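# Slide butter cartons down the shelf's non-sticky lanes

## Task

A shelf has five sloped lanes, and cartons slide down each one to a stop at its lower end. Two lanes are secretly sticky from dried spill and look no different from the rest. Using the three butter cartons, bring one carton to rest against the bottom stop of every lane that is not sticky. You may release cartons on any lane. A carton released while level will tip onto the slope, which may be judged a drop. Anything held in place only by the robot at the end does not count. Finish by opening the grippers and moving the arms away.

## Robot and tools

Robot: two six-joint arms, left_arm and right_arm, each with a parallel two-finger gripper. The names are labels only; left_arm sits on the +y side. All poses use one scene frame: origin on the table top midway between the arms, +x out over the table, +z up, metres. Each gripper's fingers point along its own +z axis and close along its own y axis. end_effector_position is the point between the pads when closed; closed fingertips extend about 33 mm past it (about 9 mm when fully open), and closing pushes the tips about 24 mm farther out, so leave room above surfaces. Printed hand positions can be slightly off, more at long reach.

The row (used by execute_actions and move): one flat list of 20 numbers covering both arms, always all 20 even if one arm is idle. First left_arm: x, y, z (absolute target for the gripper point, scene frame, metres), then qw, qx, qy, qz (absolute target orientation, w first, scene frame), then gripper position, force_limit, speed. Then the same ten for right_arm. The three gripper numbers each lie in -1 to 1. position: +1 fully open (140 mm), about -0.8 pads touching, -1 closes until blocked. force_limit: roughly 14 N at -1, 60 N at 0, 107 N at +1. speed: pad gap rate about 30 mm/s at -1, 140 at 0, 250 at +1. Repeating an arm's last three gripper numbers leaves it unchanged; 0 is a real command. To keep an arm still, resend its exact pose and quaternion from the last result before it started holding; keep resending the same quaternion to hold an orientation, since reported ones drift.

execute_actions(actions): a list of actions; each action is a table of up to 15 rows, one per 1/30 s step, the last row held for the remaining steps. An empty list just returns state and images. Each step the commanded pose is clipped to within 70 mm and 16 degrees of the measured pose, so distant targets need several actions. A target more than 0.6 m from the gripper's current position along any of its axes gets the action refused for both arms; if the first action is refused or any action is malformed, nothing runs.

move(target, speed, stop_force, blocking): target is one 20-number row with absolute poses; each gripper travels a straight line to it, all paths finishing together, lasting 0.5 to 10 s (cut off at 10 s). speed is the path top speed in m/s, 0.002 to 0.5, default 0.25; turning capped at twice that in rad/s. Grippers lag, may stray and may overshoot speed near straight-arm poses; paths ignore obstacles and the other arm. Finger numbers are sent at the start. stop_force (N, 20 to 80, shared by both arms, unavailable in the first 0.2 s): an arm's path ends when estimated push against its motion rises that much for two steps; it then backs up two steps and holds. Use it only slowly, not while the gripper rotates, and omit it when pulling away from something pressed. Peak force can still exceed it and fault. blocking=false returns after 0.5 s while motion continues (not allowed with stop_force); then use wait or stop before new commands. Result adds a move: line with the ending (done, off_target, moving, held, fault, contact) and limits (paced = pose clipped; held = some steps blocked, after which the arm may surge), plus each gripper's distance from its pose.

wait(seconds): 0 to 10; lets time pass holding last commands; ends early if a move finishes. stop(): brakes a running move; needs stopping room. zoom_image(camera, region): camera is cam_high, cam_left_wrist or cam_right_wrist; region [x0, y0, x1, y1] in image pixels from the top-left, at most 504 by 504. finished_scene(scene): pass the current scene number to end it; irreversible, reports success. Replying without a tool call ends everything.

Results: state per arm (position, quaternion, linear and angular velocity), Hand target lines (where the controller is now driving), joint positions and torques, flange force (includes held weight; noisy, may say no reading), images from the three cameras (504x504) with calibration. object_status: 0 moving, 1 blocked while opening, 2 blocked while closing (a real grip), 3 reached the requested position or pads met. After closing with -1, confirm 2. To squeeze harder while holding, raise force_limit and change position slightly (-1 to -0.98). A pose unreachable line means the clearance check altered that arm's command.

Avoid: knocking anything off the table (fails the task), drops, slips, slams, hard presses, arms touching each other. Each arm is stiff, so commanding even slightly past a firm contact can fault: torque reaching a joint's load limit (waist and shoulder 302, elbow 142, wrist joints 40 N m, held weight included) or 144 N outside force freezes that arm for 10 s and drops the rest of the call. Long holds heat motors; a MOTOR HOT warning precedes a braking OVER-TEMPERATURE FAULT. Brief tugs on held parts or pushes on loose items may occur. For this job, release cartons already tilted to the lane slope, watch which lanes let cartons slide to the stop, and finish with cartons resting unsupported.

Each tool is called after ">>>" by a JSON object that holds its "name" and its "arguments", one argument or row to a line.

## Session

>>> {"name": "execute_actions", "arguments": {
  "actions": []
}}

Scene clock: 0.00 s.
left_arm: end_effector_position=(+0.7246, +0.8950, +0.1291) position_measured=3 object_status=3 end_effector_quat_wxyz=(+0.170, +0.330, +0.713, -0.594) end_effector_velocity=(+0.000, -0.000, +0.000) end_effector_angular_velocity=(+0.000, +0.000, -0.000) | right_arm: end_effector_position=(+0.0637, +0.0763, +0.1629) position_measured=3 object_status=3 end_effector_quat_wxyz=(-0.379, +0.779, -0.414, +0.280) end_effector_velocity=(+0.000, +0.000, +0.001) end_effector_angular_velocity=(+0.001, -0.000, +0.001)
Joint positions: left_arm=[ 0.676  1.122  0.842 -0.844  2.251 -0.077] | right_arm=[ 1.903  0.181  2.225 -1.093  1.2   -0.948]
Joint velocities: left_arm=[-0. -0.  0.  0. -0.  0.] | right_arm=[ 0.    -0.001  0.    -0.001  0.    -0.   ]
Joint torques (N m, as the joint torque sensors report them, + toward a larger angle): no reading
Flange force (N, the push that the arm receives, along the gripper's own x y z axes): no reading
Hand target (left_arm): +0.725, +0.895, +0.129; +0.170, +0.330, +0.713, -0.594
Hand target (right_arm): +0.064, +0.076, +0.163; -0.379, +0.779, -0.414, +0.280
camera_calibration (this result's frames):
cam_left_wrist: T_world_to_cam=[[0.634729, 0.122782, -0.762917, -0.47237], [0.753262, 0.121934, 0.64632, -0.727091], [0.172382, -0.984915, -0.0150924, 0.961504], [0, 0, 0, 1]] pos_world=[0.681771, 1.09365, 0.124065]
cam_right_wrist: T_world_to_cam=[[-0.44768, -0.30431, -0.84082, 0.183768], [-0.717367, 0.68358, 0.134547, -0.0108232], [0.533824, 0.66341, -0.524327, 0.184163], [0, 0, 0, 1]] pos_world=[-0.0238054, -0.0588543, 0.252534]

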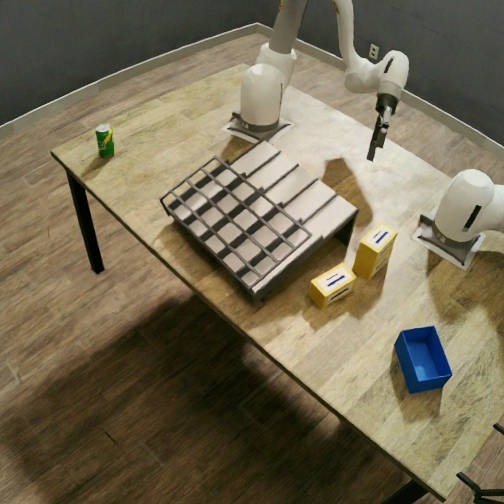

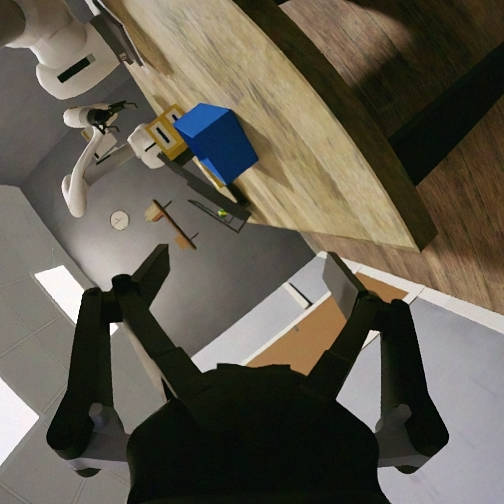

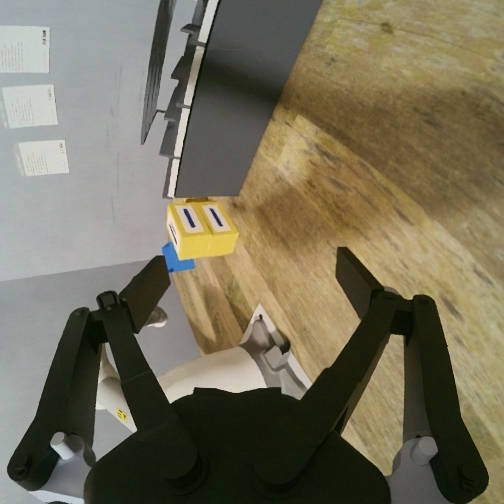

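>>> {"name": "move", "arguments": {
  "target": [0.62,0.72,0.35,0,0.707,0.707,0,1,0,0,0.3,-0.1,0.45,0,1,0,0,1,0,0],
  "speed": 0.3
}}

>>> {"name": "move", "arguments": {
  "target": [0.38,0.32,0.3,0,1,0,0,0.3,-0.3,-0.3,0.3,-0.6,0.4,0,0.9,-0.436,0,1,0,0],
  "speed": 0.3
}}

Scene clock: 6.93 s.
left_arm: end_effector_position=(+0.6197, +0.7201, +0.3497) position_measured=3 object_status=3 end_effector_quat_wxyz=(+0.000, +0.707, +0.708, +0.000) end_effector_velocity=(-0.000, -0.001, +0.001) end_effector_angular_velocity=(+0.001, -0.001, -0.001) | right_arm: end_effector_position=(+0.3000, -0.1004, +0.4497) position_measured=3 object_status=3 end_effector_quat_wxyz=(+0.001, +1.000, -0.001, +0.000) end_effector_velocity=(+0.000, -0.000, +0.001) end_effector_angular_velocity=(-0.000, -0.000, +0.001)
Joint positions: left_arm=[ 0.296  0.16   1.558 -0.     1.422  0.394] | right_arm=[ 0.739 -0.258  1.775 -0.001  1.626 -3.768]
Joint velocities: left_arm=[-0.001 -0.001  0.001  0.    -0.001  0.   ] | right_arm=[-0.     0.    -0.001 -0.     0.001 -0.001]
Joint torques (N m, as the joint torque sensors report them, + toward a larger angle): left_arm=[  0.17 -59.52 -40.62   3.55   0.23   0.73] | right_arm=[  1.94 -12.37 -39.57   3.93  -0.14  -0.11]
Flange force (N, the push that the arm receives, along the gripper's own x y z axes): left_arm=[0.2 4.0 -0.2] | right_arm=[2.4 4.8 -4.0]
Hand target (left_arm): +0.620, +0.720, +0.350; +0.000, +0.707, +0.708, +0.000
Hand target (right_arm): +0.300, -0.100, +0.450; +0.001, +1.000, -0.001, +0.000
Off the commanded pose (left_arm): 0.000 m, 0 deg.
Off the commanded pose (right_arm): 0.000 m, 0 deg.
move: done
camera_calibration (this result's frames):
cam_left_wrist: T_world_to_cam=[[0.997617, 0.0601167, 0.0338661, -0.674424], [0.0426292, -0.922939, 0.382578, 0.515721], [0.0542557, -0.380223, -0.923302, 0.765965], [0, 0, 0, 1]] pos_world=[0.609274, 0.80776, 0.532754]
cam_right_wrist: T_world_to_cam=[[-0.0682897, -0.997435, -0.0214475, -0.0749494], [-0.928541, 0.0556807, 0.367031, 0.136678], [-0.364896, 0.0449793, -0.929961, 0.715543], [0, 0, 0, 1]] pos_world=[0.382892, -0.114552, 0.613655]

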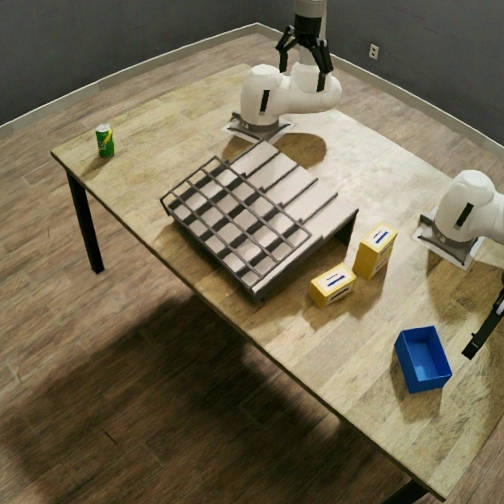

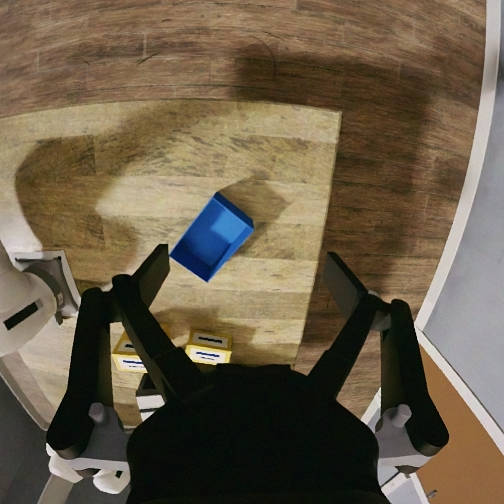

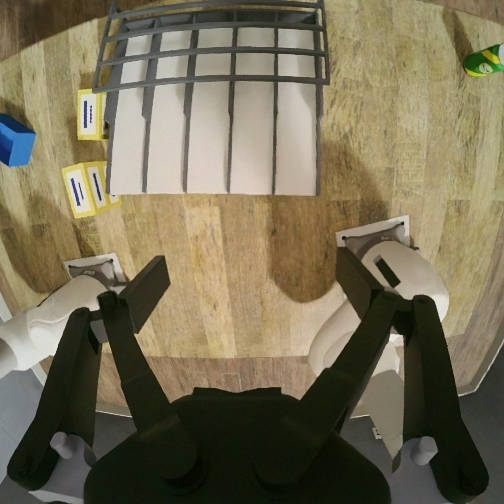

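Scene clock: 19.50 s.
left_arm: end_effector_position=(+0.3799, +0.3205, +0.2999) position_measured=91 object_status=3 end_effector_quat_wxyz=(-0.000, +1.000, -0.000, +0.000) end_effector_velocity=(+0.000, -0.000, +0.000) end_effector_angular_velocity=(-0.000, -0.000, -0.000) | right_arm: end_effector_position=(+0.2986, -0.5427, +0.4053) position_measured=3 object_status=3 end_effector_quat_wxyz=(+0.004, +0.921, -0.390, -0.001) end_effector_velocity=(-0.000, -0.000, -0.000) end_effector_angular_velocity=(-0.001, +0.001, +0.000)
Joint positions: left_arm=[-0.517 -0.297  2.071  0.001  1.367  1.154] | right_arm=[-0.792 -0.56   2.023 -0.008  1.68  -4.5  ]
Joint velocities: left_arm=[ 0.     0.    -0.001 -0.     0.001  0.001] | right_arm=[-0.     0.     0.001 -0.001 -0.    -0.   ]
Joint torques (N m, as the joint torque sensors report them, + toward a larger angle): left_arm=[  1.25 -10.89 -39.15   3.54   0.31   0.77] | right_arm=[-10.17  23.53 -39.75   4.02  -0.37  -0.1 ]
Flange force (N, the push that the arm receives, along the gripper's own x y z axes): left_arm=[0.5 6.0 -1.9] | right_arm=[-25.6 -38.2 -2.3]
Hand target (left_arm): +0.380, +0.320, +0.300; -0.000, +1.000, -0.000, +0.000
Hand target (right_arm): +0.299, -0.543, +0.405; +0.004, +0.921, -0.390, -0.001
Off the commanded pose (left_arm): 0.001 m, 0 deg.
Off the commanded pose (right_arm): 0.058 m, 6 deg.
FORCE FAULT: contact force on the right arm reached its limit, and that arm stopped for 10 seconds. The contact can be on any part of that arm, not only on its tool. That time counts as 19 of the actions that you can send in this scene. That arm's remaining commands of this call were not run. That arm holds still and accepts commands again. But something still presses on that arm. That alone causes no new force fault; pressing harder can. Try a small move of that arm back the way it came. A result with no FORCE FAULT line for that arm does not repeat this.
move: fault (right_arm)
camera_calibration (this result's frames):
cam_left_wrist: T_world_to_cam=[[0.0584791, -0.997765, 0.0323228, 0.286822], [-0.923145, -0.0417249, 0.38218, 0.260811], [-0.379977, -0.0521882, -0.923522, 0.640956], [0, 0, 0, 1]] pos_world=[0.467542, 0.330514, 0.482989]
cam_right_wrist: T_world_to_cam=[[-0.762614, -0.646687, -0.0146809, -0.122248], [-0.605874, 0.706167, 0.366396, 0.433176], [-0.226576, 0.288313, -0.930343, 0.784502], [0, 0, 0, 1]] pos_world=[0.346971, -0.611133, 0.569348]

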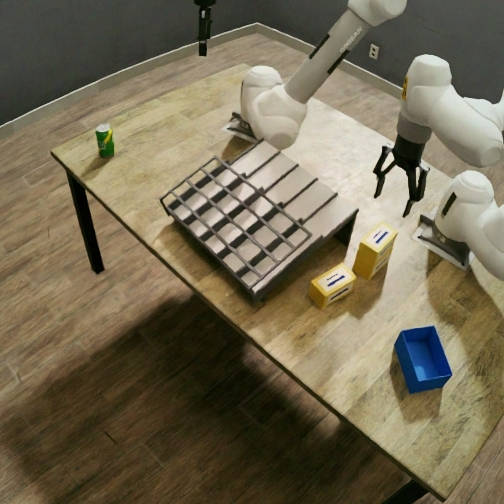

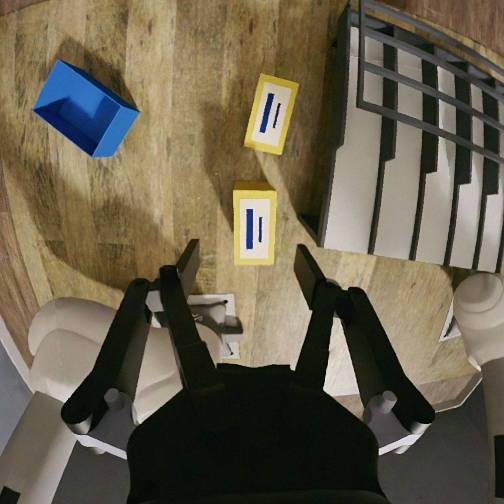

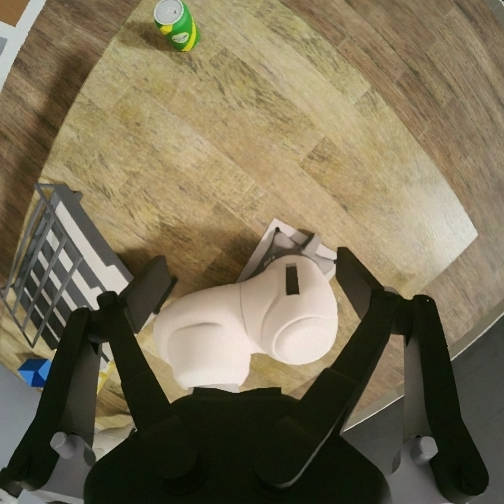

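>>> {"name": "move", "arguments": {
  "target": [0.355,0.308,0.165,0,1,0.02,0,0.3,-0.3,-0.3,0.34,-0.5,0.4,0,0.92,-0.39,0,1,0,0],
  "speed": 0.12
}}

Scene clock: 24.33 s.
left_arm: end_effector_position=(+0.3550, +0.3080, +0.1651) position_measured=91 object_status=3 end_effector_quat_wxyz=(+0.000, +1.000, +0.020, -0.000) end_effector_velocity=(-0.000, +0.000, -0.001) end_effector_angular_velocity=(+0.000, +0.000, -0.000) | right_arm: end_effector_position=(+0.3401, -0.5000, +0.4000) position_measured=3 object_status=3 end_effector_quat_wxyz=(-0.000, +0.921, -0.390, +0.000) end_effector_velocity=(+0.000, -0.000, -0.000) end_effector_angular_velocity=(-0.000, +0.000, -0.000)
Joint positions: left_arm=[-0.578 -0.244  2.292 -0.     1.094  1.053] | right_arm=[-0.564 -0.517  2.014  0.     1.644 -4.271]
Joint velocities: left_arm=[ 0.001  0.     0.001  0.    -0.001  0.001] | right_arm=[ 0.  0.  0. -0. -0.  0.]
Joint torques (N m, as the joint torque sensors report them, + toward a larger angle): left_arm=[  1.34 -13.16 -37.2    3.42   0.4    0.8 ] | right_arm=[  1.77  11.51 -40.35   4.12  -0.36  -0.06]
Flange force (N, the push that the arm receives, along the gripper's own x y z axes): left_arm=[-1.1 6.1 2.2] | right_arm=[0.6 7.8 -2.6]
Hand target (left_arm): +0.355, +0.308, +0.165; +0.000, +1.000, +0.020, +0.000
Hand target (right_arm): +0.340, -0.500, +0.400; +0.000, +0.921, -0.390, +0.000
Off the commanded pose (left_arm): 0.000 m, 0 deg.
Off the commanded pose (right_arm): 0.000 m, 0 deg.
move: done
camera_calibration (this result's frames):
cam_left_wrist: T_world_to_cam=[[0.0983418, -0.994607, 0.0329371, 0.264921], [-0.920613, -0.0783577, 0.382534, 0.299118], [-0.37789, -0.0679414, -0.923354, 0.51041], [0, 0, 0, 1]] pos_world=[0.442198, 0.321609, 0.34814]
cam_right_wrist: T_world_to_cam=[[-0.763444, -0.645462, -0.0230775, -0.0588458], [-0.606906, 0.704701, 0.367508, 0.429298], [-0.22095, 0.294578, -0.929734, 0.777634], [0, 0, 0, 1]] pos_world=[0.387436, -0.569584, 0.563864]

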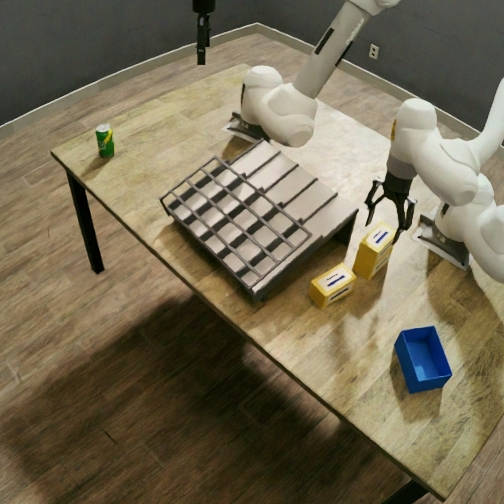

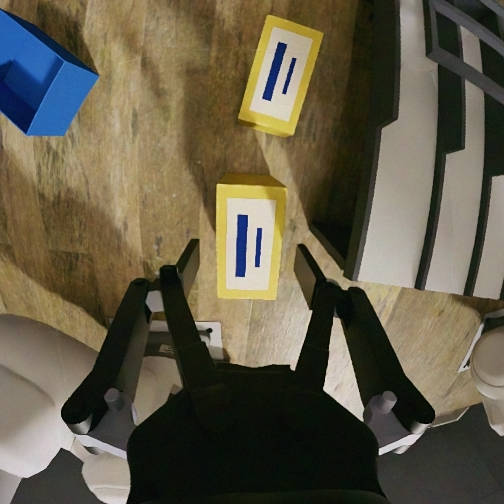

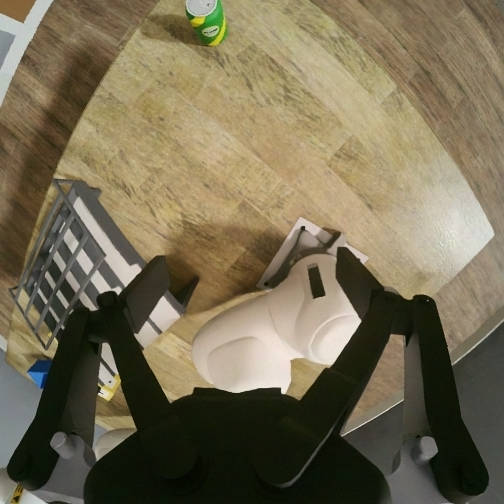

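>>> {"name": "move", "arguments": {
  "target": [0.36,0.308,0.125,0,1,0.02,0,0.3,-0.3,-0.3,0.34,-0.5,0.4,0,0.92,-0.39,0,1,0,0],
  "speed": 0.08
}}

>>> {"name": "move", "arguments": {
  "target": [0.36,0.308,0.1265,0,1,0.02,0,-1,-0.3,-0.3,0.34,-0.5,0.4,0,0.92,-0.39,0,1,0,0],
  "speed": 0.02
}}

>>> {"name": "move", "arguments": {
  "target": [0.37,0.308,0.265,-0.0063,0.9885,-0.0431,-0.1444,-1,-0.3,-0.3,0.34,-0.5,0.4,0,0.92,-0.39,0,1,0,0]
}}

>>> {"name": "move", "arguments": {
  "target": [0.425,0.159,0.24,-0.0063,0.9885,-0.0431,-0.1444,-1,-0.3,-0.3,0.34,-0.5,0.4,0,0.92,-0.39,0,1,0,0],
  "speed": 0.2
}}

Scene clock: 33.67 s.
left_arm: end_effector_position=(+0.3600, +0.3080, +0.1250) position_measured=91 object_status=3 end_effector_quat_wxyz=(+0.000, +1.000, +0.020, +0.000) end_effector_velocity=(-0.000, -0.000, -0.000) end_effector_angular_velocity=(+0.000, -0.000, -0.001) | right_arm: end_effector_position=(+0.3400, -0.5000, +0.4000) position_measured=3 object_status=3 end_effector_quat_wxyz=(+0.000, +0.921, -0.390, +0.000) end_effector_velocity=(+0.000, +0.001, -0.000) end_effector_angular_velocity=(+0.003, +0.000, -0.000)
Joint positions: left_arm=[-0.571 -0.191  2.336  0.     0.997  1.059] | right_arm=[-0.564 -0.517  2.014 -0.     1.644 -4.27 ]
Joint velocities: left_arm=[-0.001 -0.     0.     0.    -0.    -0.001] | right_arm=[-0.     0.     0.     0.002  0.     0.   ]
Joint torques (N m, as the joint torque sensors report them, + toward a larger angle): left_arm=[  0.72 -14.57 -34.63   2.99   0.28   0.74] | right_arm=[  2.48  10.28 -40.22   3.89  -0.32   0.  ]
Flange force (N, the push that the arm receives, along the gripper's own x y z axes): left_arm=[-2.9 3.3 -0.7] | right_arm=[4.1 9.2 -2.9]
Hand target (left_arm): +0.360, +0.308, +0.125; +0.000, +1.000, +0.020, -0.000
Hand target (right_arm): +0.340, -0.500, +0.400; +0.000, +0.921, -0.390, +0.000
Off the commanded pose (left_arm): 0.000 m, 0 deg.
Off the commanded pose (right_arm): 0.000 m, 0 deg.
move: done
camera_calibration (this result's frames):
cam_left_wrist: T_world_to_cam=[[0.0982988, -0.994618, 0.0327387, 0.265822], [-0.920634, -0.0783974, 0.382476, 0.319069], [-0.377851, -0.0677373, -0.923385, 0.475282], [0, 0, 0, 1]] pos_world=[0.447201, 0.3216, 0.30813]
cam_right_wrist: T_world_to_cam=[[-0.763464, -0.645446, -0.022844, -0.0589707], [-0.6068, 0.704741, 0.367607, 0.429202], [-0.221171, 0.294516, -0.929701, 0.777648], [0, 0, 0, 1]] pos_world=[0.387411, -0.569569, 0.563855]

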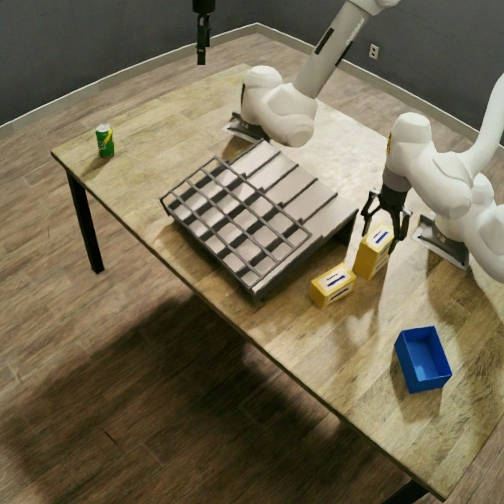

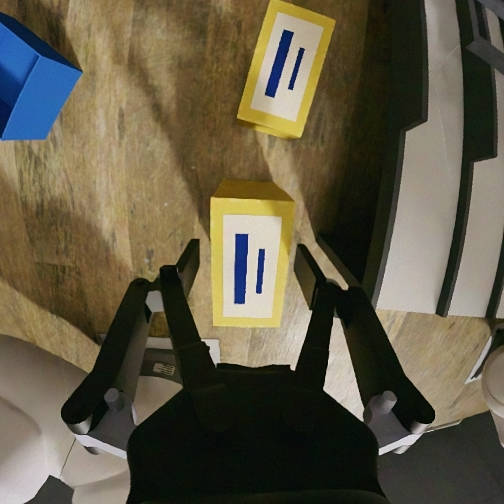

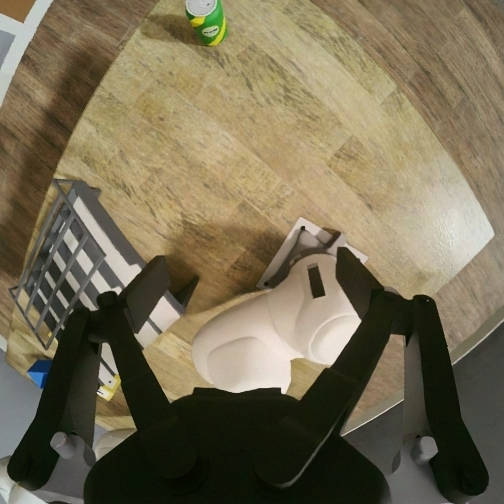

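Scene clock: 34.37 s.
left_arm: end_effector_position=(+0.3600, +0.3080, +0.1265) position_measured=137 object_status=2 end_effector_quat_wxyz=(-0.000, +1.000, +0.020, -0.000) end_effector_velocity=(+0.000, +0.000, +0.000) end_effector_angular_velocity=(-0.000, -0.001, -0.001) | right_arm: end_effector_position=(+0.3400, -0.5000, +0.4000) position_measured=3 object_status=3 end_effector_quat_wxyz=(+0.000, +0.921, -0.390, +0.000) end_effector_velocity=(-0.000, -0.000, -0.000) end_effector_angular_velocity=(-0.001, +0.001, -0.000)
Joint positions: left_arm=[-0.571 -0.193  2.334  0.     1.     1.059] | right_arm=[-0.564 -0.517  2.014 -0.     1.644 -4.27 ]
Joint velocities: left_arm=[ 0.001 -0.    -0.     0.    -0.     0.001] | right_arm=[ 0.     0.     0.    -0.001 -0.     0.   ]
Joint torques (N m, as the joint torque sensors report them, + toward a larger angle): left_arm=[  2.48 -17.51 -36.25   3.15   0.15   0.76] | right_arm=[  2.2   10.35 -40.11   4.04  -0.22  -0.08]
Flange force (N, the push that the arm receives, along the gripper's own x y z axes): left_arm=[-2.0 9.0 4.5] | right_arm=[3.5 7.7 -2.9]
Hand target (left_arm): +0.360, +0.308, +0.126; -0.000, +1.000, +0.020, +0.000
Hand target (right_arm): +0.340, -0.500, +0.400; +0.000, +0.921, -0.390, -0.000
Off the commanded pose (left_arm): 0.000 m, 0 deg.
Off the commanded pose (right_arm): 0.000 m, 0 deg.
move: done
camera_calibration (this result's frames):
cam_left_wrist: T_world_to_cam=[[0.0983192, -0.994618, 0.0326961, 0.265792], [-0.920608, -0.0784283, 0.382531, 0.318497], [-0.377907, -0.0677104, -0.923364, 0.476622], [0, 0, 0, 1]] pos_world=[0.447197, 0.321613, 0.30957]
cam_right_wrist: T_world_to_cam=[[-0.763462, -0.645448, -0.0228672, -0.0589549], [-0.606797, 0.704719, 0.367652, 0.429158], [-0.221185, 0.294564, -0.929682, 0.777663], [0, 0, 0, 1]] pos_world=[0.387409, -0.56956, 0.563851]

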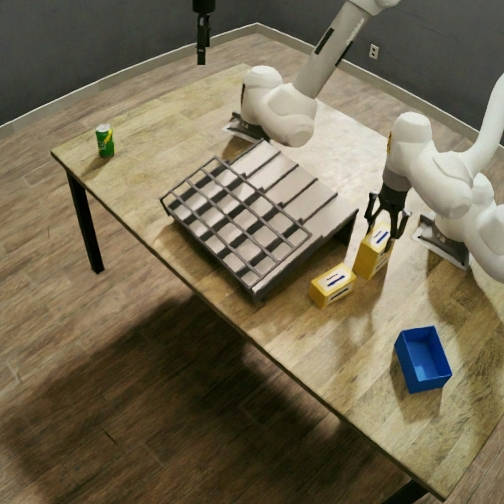

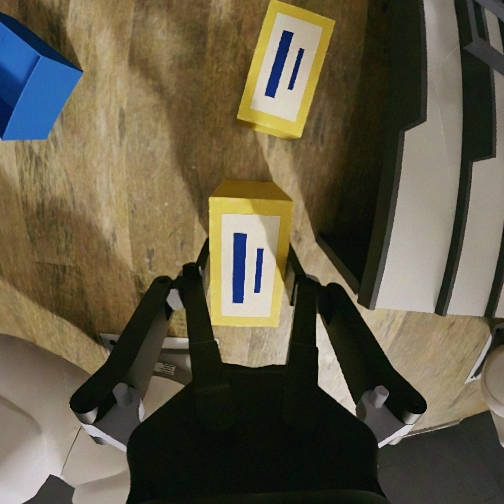

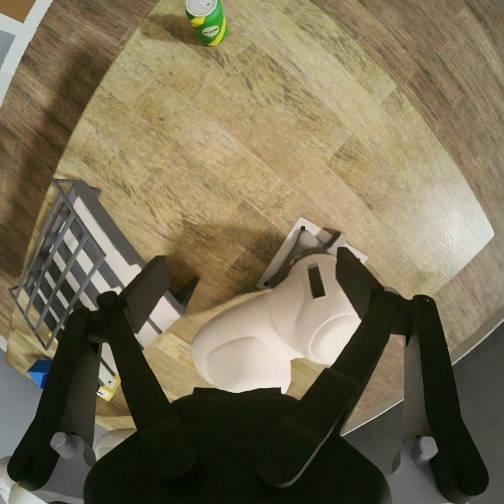

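Scene clock: 35.37 s.
left_arm: end_effector_position=(+0.3699, +0.3080, +0.2650) position_measured=137 object_status=2 end_effector_quat_wxyz=(-0.007, +0.989, -0.043, -0.144) end_effector_velocity=(+0.001, -0.000, +0.001) end_effector_angular_velocity=(-0.001, -0.001, +0.000) | right_arm: end_effector_position=(+0.3400, -0.5000, +0.4000) position_measured=3 object_status=3 end_effector_quat_wxyz=(-0.000, +0.921, -0.390, +0.000) end_effector_velocity=(+0.000, -0.000, +0.000) end_effector_angular_velocity=(-0.000, -0.001, +0.000)
Joint positions: left_arm=[-0.483 -0.12   2.027 -0.083  1.513  1.291] | right_arm=[-0.564 -0.517  2.014 -0.     1.644 -4.27 ]
Joint velocities: left_arm=[ 0.    -0.001 -0.002  0.     0.002  0.   ] | right_arm=[ 0.    -0.    -0.001  0.     0.    -0.   ]
Joint torques (N m, as the joint torque sensors report them, + toward a larger angle): left_arm=[  1.46 -28.66 -40.3    3.26   1.47   0.69] | right_arm=[  3.51  11.09 -39.89   3.91  -0.5   -0.12]
Flange force (N, the push that the arm receives, along the gripper's own x y z axes): left_arm=[1.9 4.6 4.8] | right_arm=[4.1 13.2 -3.9]
Hand target (left_arm): +0.370, +0.308, +0.265; -0.007, +0.989, -0.043, -0.144
Hand target (right_arm): +0.340, -0.500, +0.400; +0.000, +0.921, -0.390, -0.000
Off the commanded pose (left_arm): 0.000 m, 0 deg.
Off the commanded pose (right_arm): 0.000 m, 0 deg.
move: done
camera_calibration (this result's frames):
cam_left_wrist: T_world_to_cam=[[-0.0216466, -0.999665, 0.0141592, 0.311116], [-0.775652, 0.0257281, 0.630636, 0.123204], [-0.630789, 0.0026685, -0.77595, 0.641075], [0, 0, 0, 1]] pos_world=[0.506681, 0.306131, 0.41534]
cam_right_wrist: T_world_to_cam=[[-0.763462, -0.645448, -0.0228674, -0.0589548], [-0.606797, 0.704719, 0.367652, 0.429158], [-0.221185, 0.294564, -0.929682, 0.777663], [0, 0, 0, 1]] pos_world=[0.387409, -0.56956, 0.563851]

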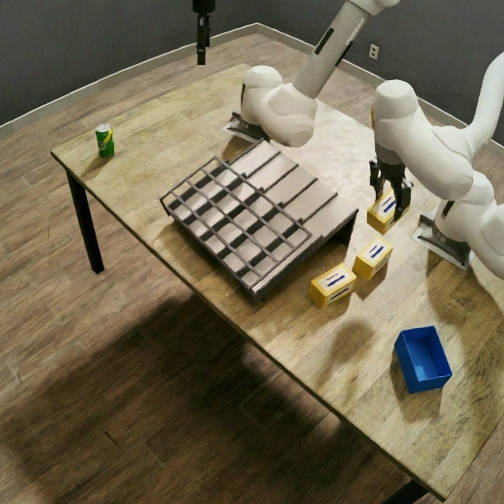

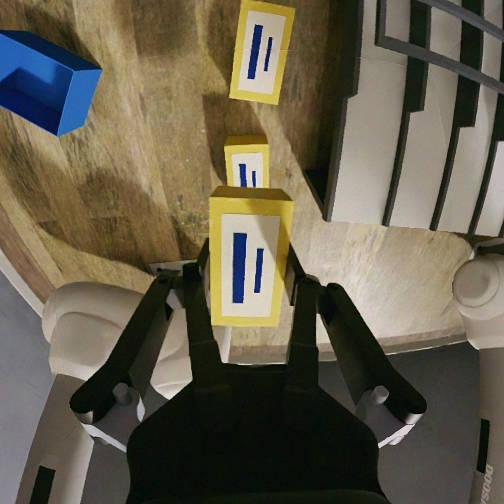

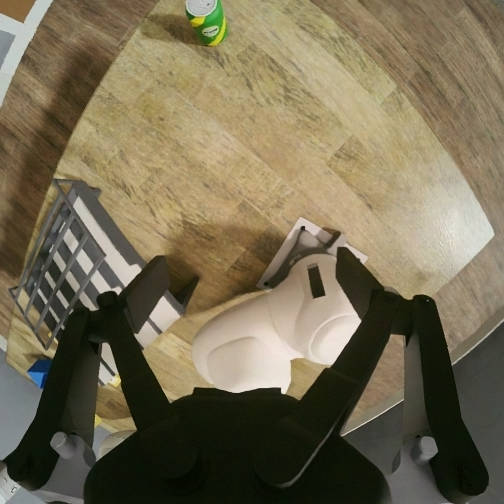

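Scene clock: 36.53 s.
left_arm: end_effector_position=(+0.4250, +0.1591, +0.2400) position_measured=137 object_status=2 end_effector_quat_wxyz=(-0.006, +0.989, -0.043, -0.144) end_effector_velocity=(-0.000, -0.001, +0.000) end_effector_angular_velocity=(-0.000, +0.000, -0.000) | right_arm: end_effector_position=(+0.3400, -0.5000, +0.4000) position_measured=3 object_status=3 end_effector_quat_wxyz=(-0.000, +0.921, -0.390, +0.000) end_effector_velocity=(+0.000, -0.000, +0.000) end_effector_angular_velocity=(-0.000, -0.001, +0.000)
Joint positions: left_arm=[-0.691  0.077  1.882 -0.14   1.439  1.103] | right_arm=[-0.564 -0.517  2.014  0.     1.644 -4.27 ]
Joint velocities: left_arm=[-0.001  0.    -0.001 -0.001  0.    -0.001] | right_arm=[ 0.     0.    -0.001  0.     0.    -0.   ]
Joint torques (N m, as the joint torque sensors report them, + toward a larger angle): left_arm=[  1.59 -54.86 -43.2    2.13   2.62   0.53] | right_arm=[  0.76  12.03 -39.88   3.97  -0.27  -0.05]
Flange force (N, the push that the arm receives, along the gripper's own x y z axes): left_arm=[7.1 5.0 14.7] | right_arm=[-1.3 4.3 -3.2]
Hand target (left_arm): +0.425, +0.159, +0.240; -0.006, +0.989, -0.043, -0.144
Hand target (right_arm): +0.340, -0.500, +0.400; +0.000, +0.921, -0.390, -0.000
Off the commanded pose (left_arm): 0.000 m, 0 deg.
Off the commanded pose (right_arm): 0.000 m, 0 deg.
move: done
camera_calibration (this result's frames):
cam_left_wrist: T_world_to_cam=[[-0.0216789, -0.999659, 0.0145397, 0.163734], [-0.775748, 0.0259936, 0.630508, 0.185499], [-0.630671, 0.00238962, -0.776047, 0.656831], [0, 0, 0, 1]] pos_world=[0.561694, 0.157287, 0.390392]
cam_right_wrist: T_world_to_cam=[[-0.763462, -0.645448, -0.0228674, -0.0589548], [-0.606797, 0.704719, 0.367652, 0.429158], [-0.221185, 0.294564, -0.929682, 0.777663], [0, 0, 0, 1]] pos_world=[0.387409, -0.56956, 0.563851]

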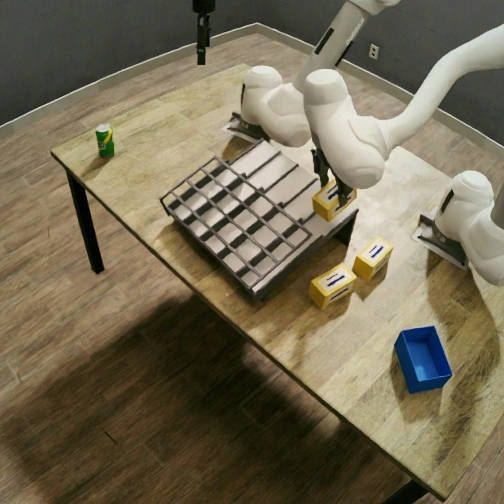

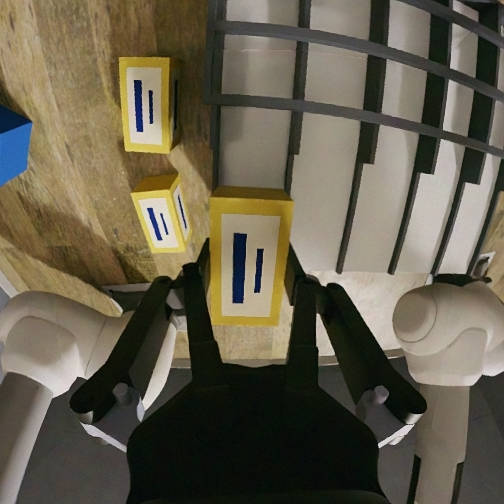

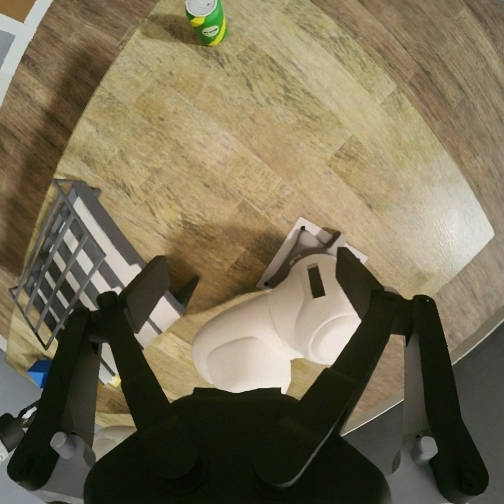

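>>> {"name": "move", "arguments": {
  "target": [0.433,0.157,0.213,-0.0063,0.9885,-0.0431,-0.1444,-1,-0.3,-0.3,0.34,-0.5,0.4,0,0.92,-0.39,0,1,0,0],
  "speed": 0.06
}}

>>> {"name": "move", "arguments": {
  "target": [0.435,0.157,0.17,-0.0063,0.9885,-0.0431,-0.1444,-1,-0.3,-0.3,0.34,-0.5,0.4,0,0.92,-0.39,0,1,0,0],
  "speed": 0.01,
  "stop_force": 20
}}

Scene clock: 41.27 s.
left_arm: end_effector_position=(+0.4330, +0.1570, +0.2130) position_measured=137 object_status=2 end_effector_quat_wxyz=(-0.006, +0.989, -0.043, -0.144) end_effector_velocity=(-0.000, +0.000, -0.000) end_effector_angular_velocity=(+0.001, +0.000, +0.002) | right_arm: end_effector_position=(+0.3400, -0.5000, +0.4000) position_measured=3 object_status=3 end_effector_quat_wxyz=(-0.000, +0.921, -0.390, +0.000) end_effector_velocity=(-0.000, -0.000, -0.000) end_effector_angular_velocity=(-0.001, +0.001, +0.000)
Joint positions: left_arm=[-0.686  0.108  1.901 -0.14   1.391  1.115] | right_arm=[-0.564 -0.517  2.014  0.     1.644 -4.27 ]
Joint velocities: left_arm=[-0.     0.     0.001 -0.    -0.    -0.002] | right_arm=[ 0.    -0.     0.    -0.001 -0.    -0.   ]
Joint torques (N m, as the joint torque sensors report them, + toward a larger angle): left_arm=[  2.42 -50.22 -38.48   2.83   1.4    0.77] | right_arm=[  1.51  11.07 -40.28   4.06  -0.13  -0.17]
Flange force (N, the push that the arm receives, along the gripper's own x y z axes): left_arm=[-0.8 4.9 5.0] | right_arm=[0.6 5.8 -2.4]
Hand target (left_arm): +0.433, +0.157, +0.213; -0.006, +0.989, -0.043, -0.144
Hand target (right_arm): +0.340, -0.500, +0.400; +0.000, +0.921, -0.390, -0.000
Off the commanded pose (left_arm): 0.000 m, 0 deg.
Off the commanded pose (right_arm): 0.000 m, 0 deg.
move: done
camera_calibration (this result's frames):
cam_left_wrist: T_world_to_cam=[[-0.0216893, -0.999658, 0.0146221, 0.162186], [-0.775723, 0.0260536, 0.630536, 0.208786], [-0.630701, 0.00233317, -0.776023, 0.64098], [0, 0, 0, 1]] pos_world=[0.569745, 0.155196, 0.363396]
cam_right_wrist: T_world_to_cam=[[-0.763462, -0.645448, -0.0228672, -0.0589549], [-0.606797, 0.704719, 0.367652, 0.429158], [-0.221185, 0.294564, -0.929682, 0.777663], [0, 0, 0, 1]] pos_world=[0.387409, -0.56956, 0.563851]

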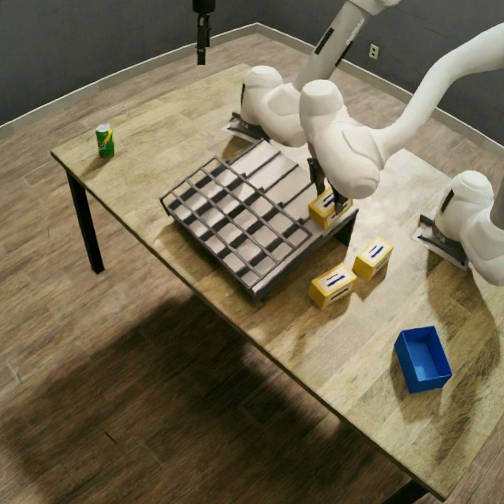

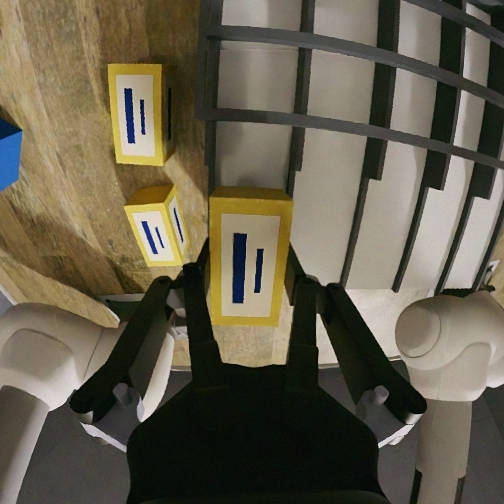

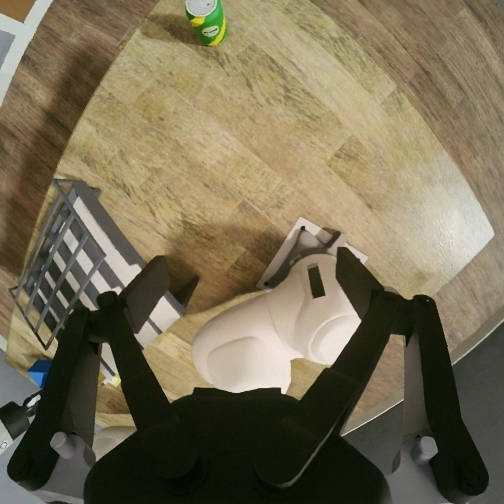

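Scene clock: 44.17 s.
left_arm: end_effector_position=(+0.4342, +0.1570, +0.1873) position_measured=137 object_status=2 end_effector_quat_wxyz=(-0.006, +0.989, -0.043, -0.145) end_effector_velocity=(-0.001, +0.000, +0.001) end_effector_angular_velocity=(+0.001, +0.000, +0.003) | right_arm: end_effector_position=(+0.3400, -0.5000, +0.4000) position_measured=3 object_status=3 end_effector_quat_wxyz=(+0.000, +0.921, -0.390, -0.000) end_effector_velocity=(+0.000, +0.000, -0.000) end_effector_angular_velocity=(+0.001, -0.000, +0.000)
Joint positions: left_arm=[-0.685  0.13   1.928 -0.141  1.343  1.123] | right_arm=[-0.564 -0.517  2.014 -0.     1.644 -4.27 ]
Joint velocities: left_arm=[ 0.    -0.002 -0.    -0.     0.002 -0.003] | right_arm=[ 0.     0.     0.     0.001  0.    -0.   ]
Joint torques (N m, as the joint torque sensors report them, + toward a larger angle): left_arm=[ -1.4  -35.57 -18.59   2.78   1.94   0.66] | right_arm=[  1.87  11.01 -40.41   3.9   -0.38  -0.01]
Flange force (N, the push that the arm receives, along the gripper's own x y z axes): left_arm=[1.2 2.7 -29.2] | right_arm=[1.8 7.7 -2.5]
Hand target (left_arm): +0.434, +0.157, +0.188; -0.006, +0.989, -0.043, -0.144
Hand target (right_arm): +0.340, -0.500, +0.400; +0.000, +0.921, -0.390, -0.000
Off the commanded pose (left_arm): 0.017 m, 0 deg.
Off the commanded pose (right_arm): 0.000 m, 0 deg.
move: contact (left_arm)
camera_calibration (this result's frames):
cam_left_wrist: T_world_to_cam=[[-0.0217668, -0.999657, 0.0145954, 0.162642], [-0.775554, 0.0260962, 0.630742, 0.2258], [-0.630906, 0.00240973, -0.775856, 0.621821], [0, 0, 0, 1]] pos_world=[0.570971, 0.155196, 0.337648]
cam_right_wrist: T_world_to_cam=[[-0.763462, -0.645448, -0.0228672, -0.0589549], [-0.606797, 0.704719, 0.367652, 0.429158], [-0.221185, 0.294564, -0.929682, 0.777663], [0, 0, 0, 1]] pos_world=[0.387409, -0.56956, 0.563851]

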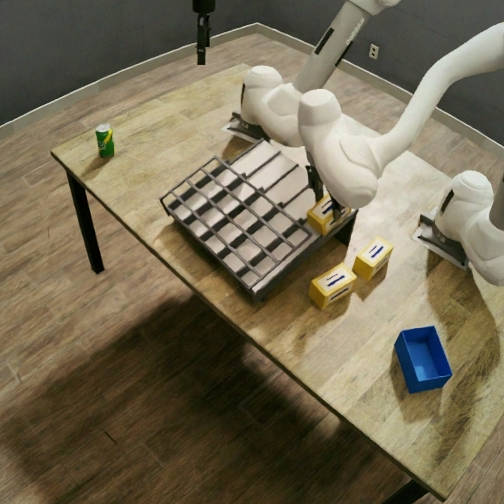

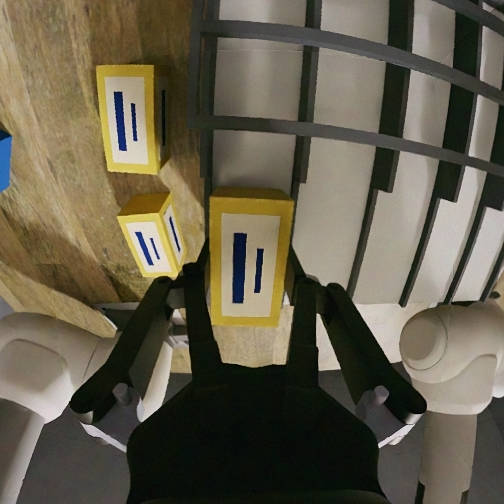

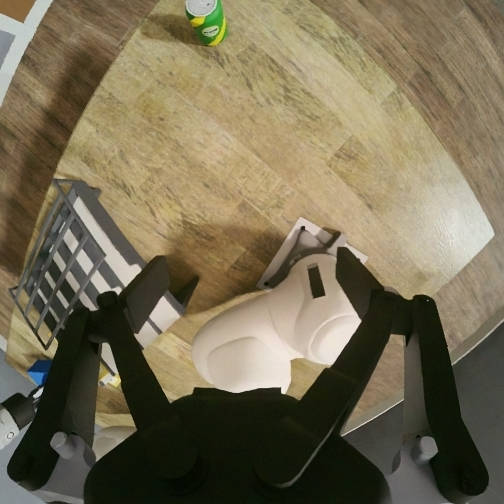

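>>> {"name": "move", "arguments": {
  "target": [0.4345,0.157,0.1885,-0.0063,0.9885,-0.0431,-0.1444,0.3,-0.3,-0.3,0.34,-0.5,0.4,0,0.92,-0.39,0,1,0,0],
  "speed": 0.02
}}

Scene clock: 45.90 s.
left_arm: end_effector_position=(+0.4345, +0.1570, +0.1885) position_measured=91 object_status=3 end_effector_quat_wxyz=(-0.006, +0.989, -0.043, -0.144) end_effector_velocity=(-0.001, +0.000, -0.001) end_effector_angular_velocity=(+0.000, +0.001, -0.000) | right_arm: end_effector_position=(+0.3400, -0.5000, +0.4000) position_measured=3 object_status=3 end_effector_quat_wxyz=(-0.000, +0.921, -0.390, +0.000) end_effector_velocity=(-0.000, +0.000, -0.000) end_effector_angular_velocity=(+0.000, +0.000, -0.000)
Joint positions: left_arm=[-0.684  0.129  1.926 -0.141  1.345  1.123] | right_arm=[-0.564 -0.517  2.014  0.     1.644 -4.27 ]
Joint velocities: left_arm=[-0.     0.     0.001 -0.    -0.001 -0.   ] | right_arm=[ 0.    -0.     0.001  0.    -0.     0.   ]
Joint torques (N m, as the joint torque sensors report them, + toward a larger angle): left_arm=[  1.67 -49.72 -34.97   2.89   1.1    0.59] | right_arm=[  1.65  10.96 -39.96   3.93  -0.45  -0.06]
Flange force (N, the push that the arm receives, along the gripper's own x y z axes): left_arm=[0.3 4.2 -0.1] | right_arm=[1.3 6.6 -3.5]
Hand target (left_arm): +0.435, +0.157, +0.188; -0.006, +0.989, -0.043, -0.144
Hand target (right_arm): +0.340, -0.500, +0.400; +0.000, +0.921, -0.390, -0.000
Off the commanded pose (left_arm): 0.000 m, 0 deg.
Off the commanded pose (right_arm): 0.000 m, 0 deg.
move: done
camera_calibration (this result's frames):
cam_left_wrist: T_world_to_cam=[[-0.021659, -0.999659, 0.0146136, 0.162568], [-0.775696, 0.0260246, 0.630571, 0.225401], [-0.630736, 0.0023218, -0.775994, 0.622889], [0, 0, 0, 1]] pos_world=[0.571242, 0.1552, 0.338851]
cam_right_wrist: T_world_to_cam=[[-0.763462, -0.645448, -0.0228673, -0.0589548], [-0.606797, 0.704719, 0.367652, 0.429158], [-0.221185, 0.294564, -0.929682, 0.777663], [0, 0, 0, 1]] pos_world=[0.387409, -0.56956, 0.563851]

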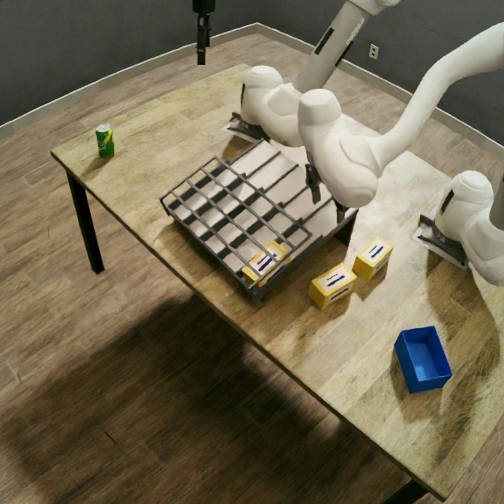

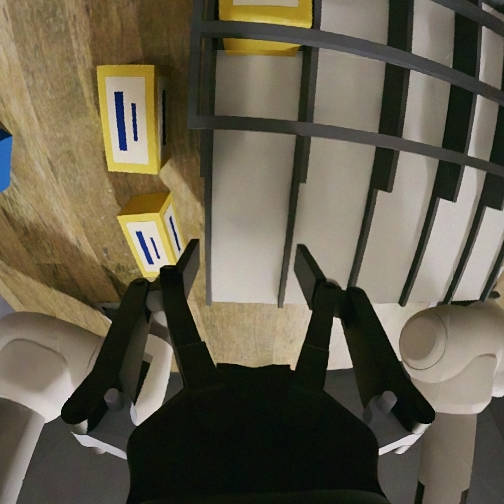

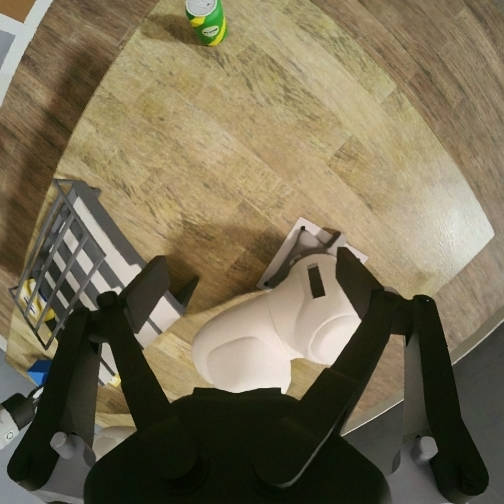

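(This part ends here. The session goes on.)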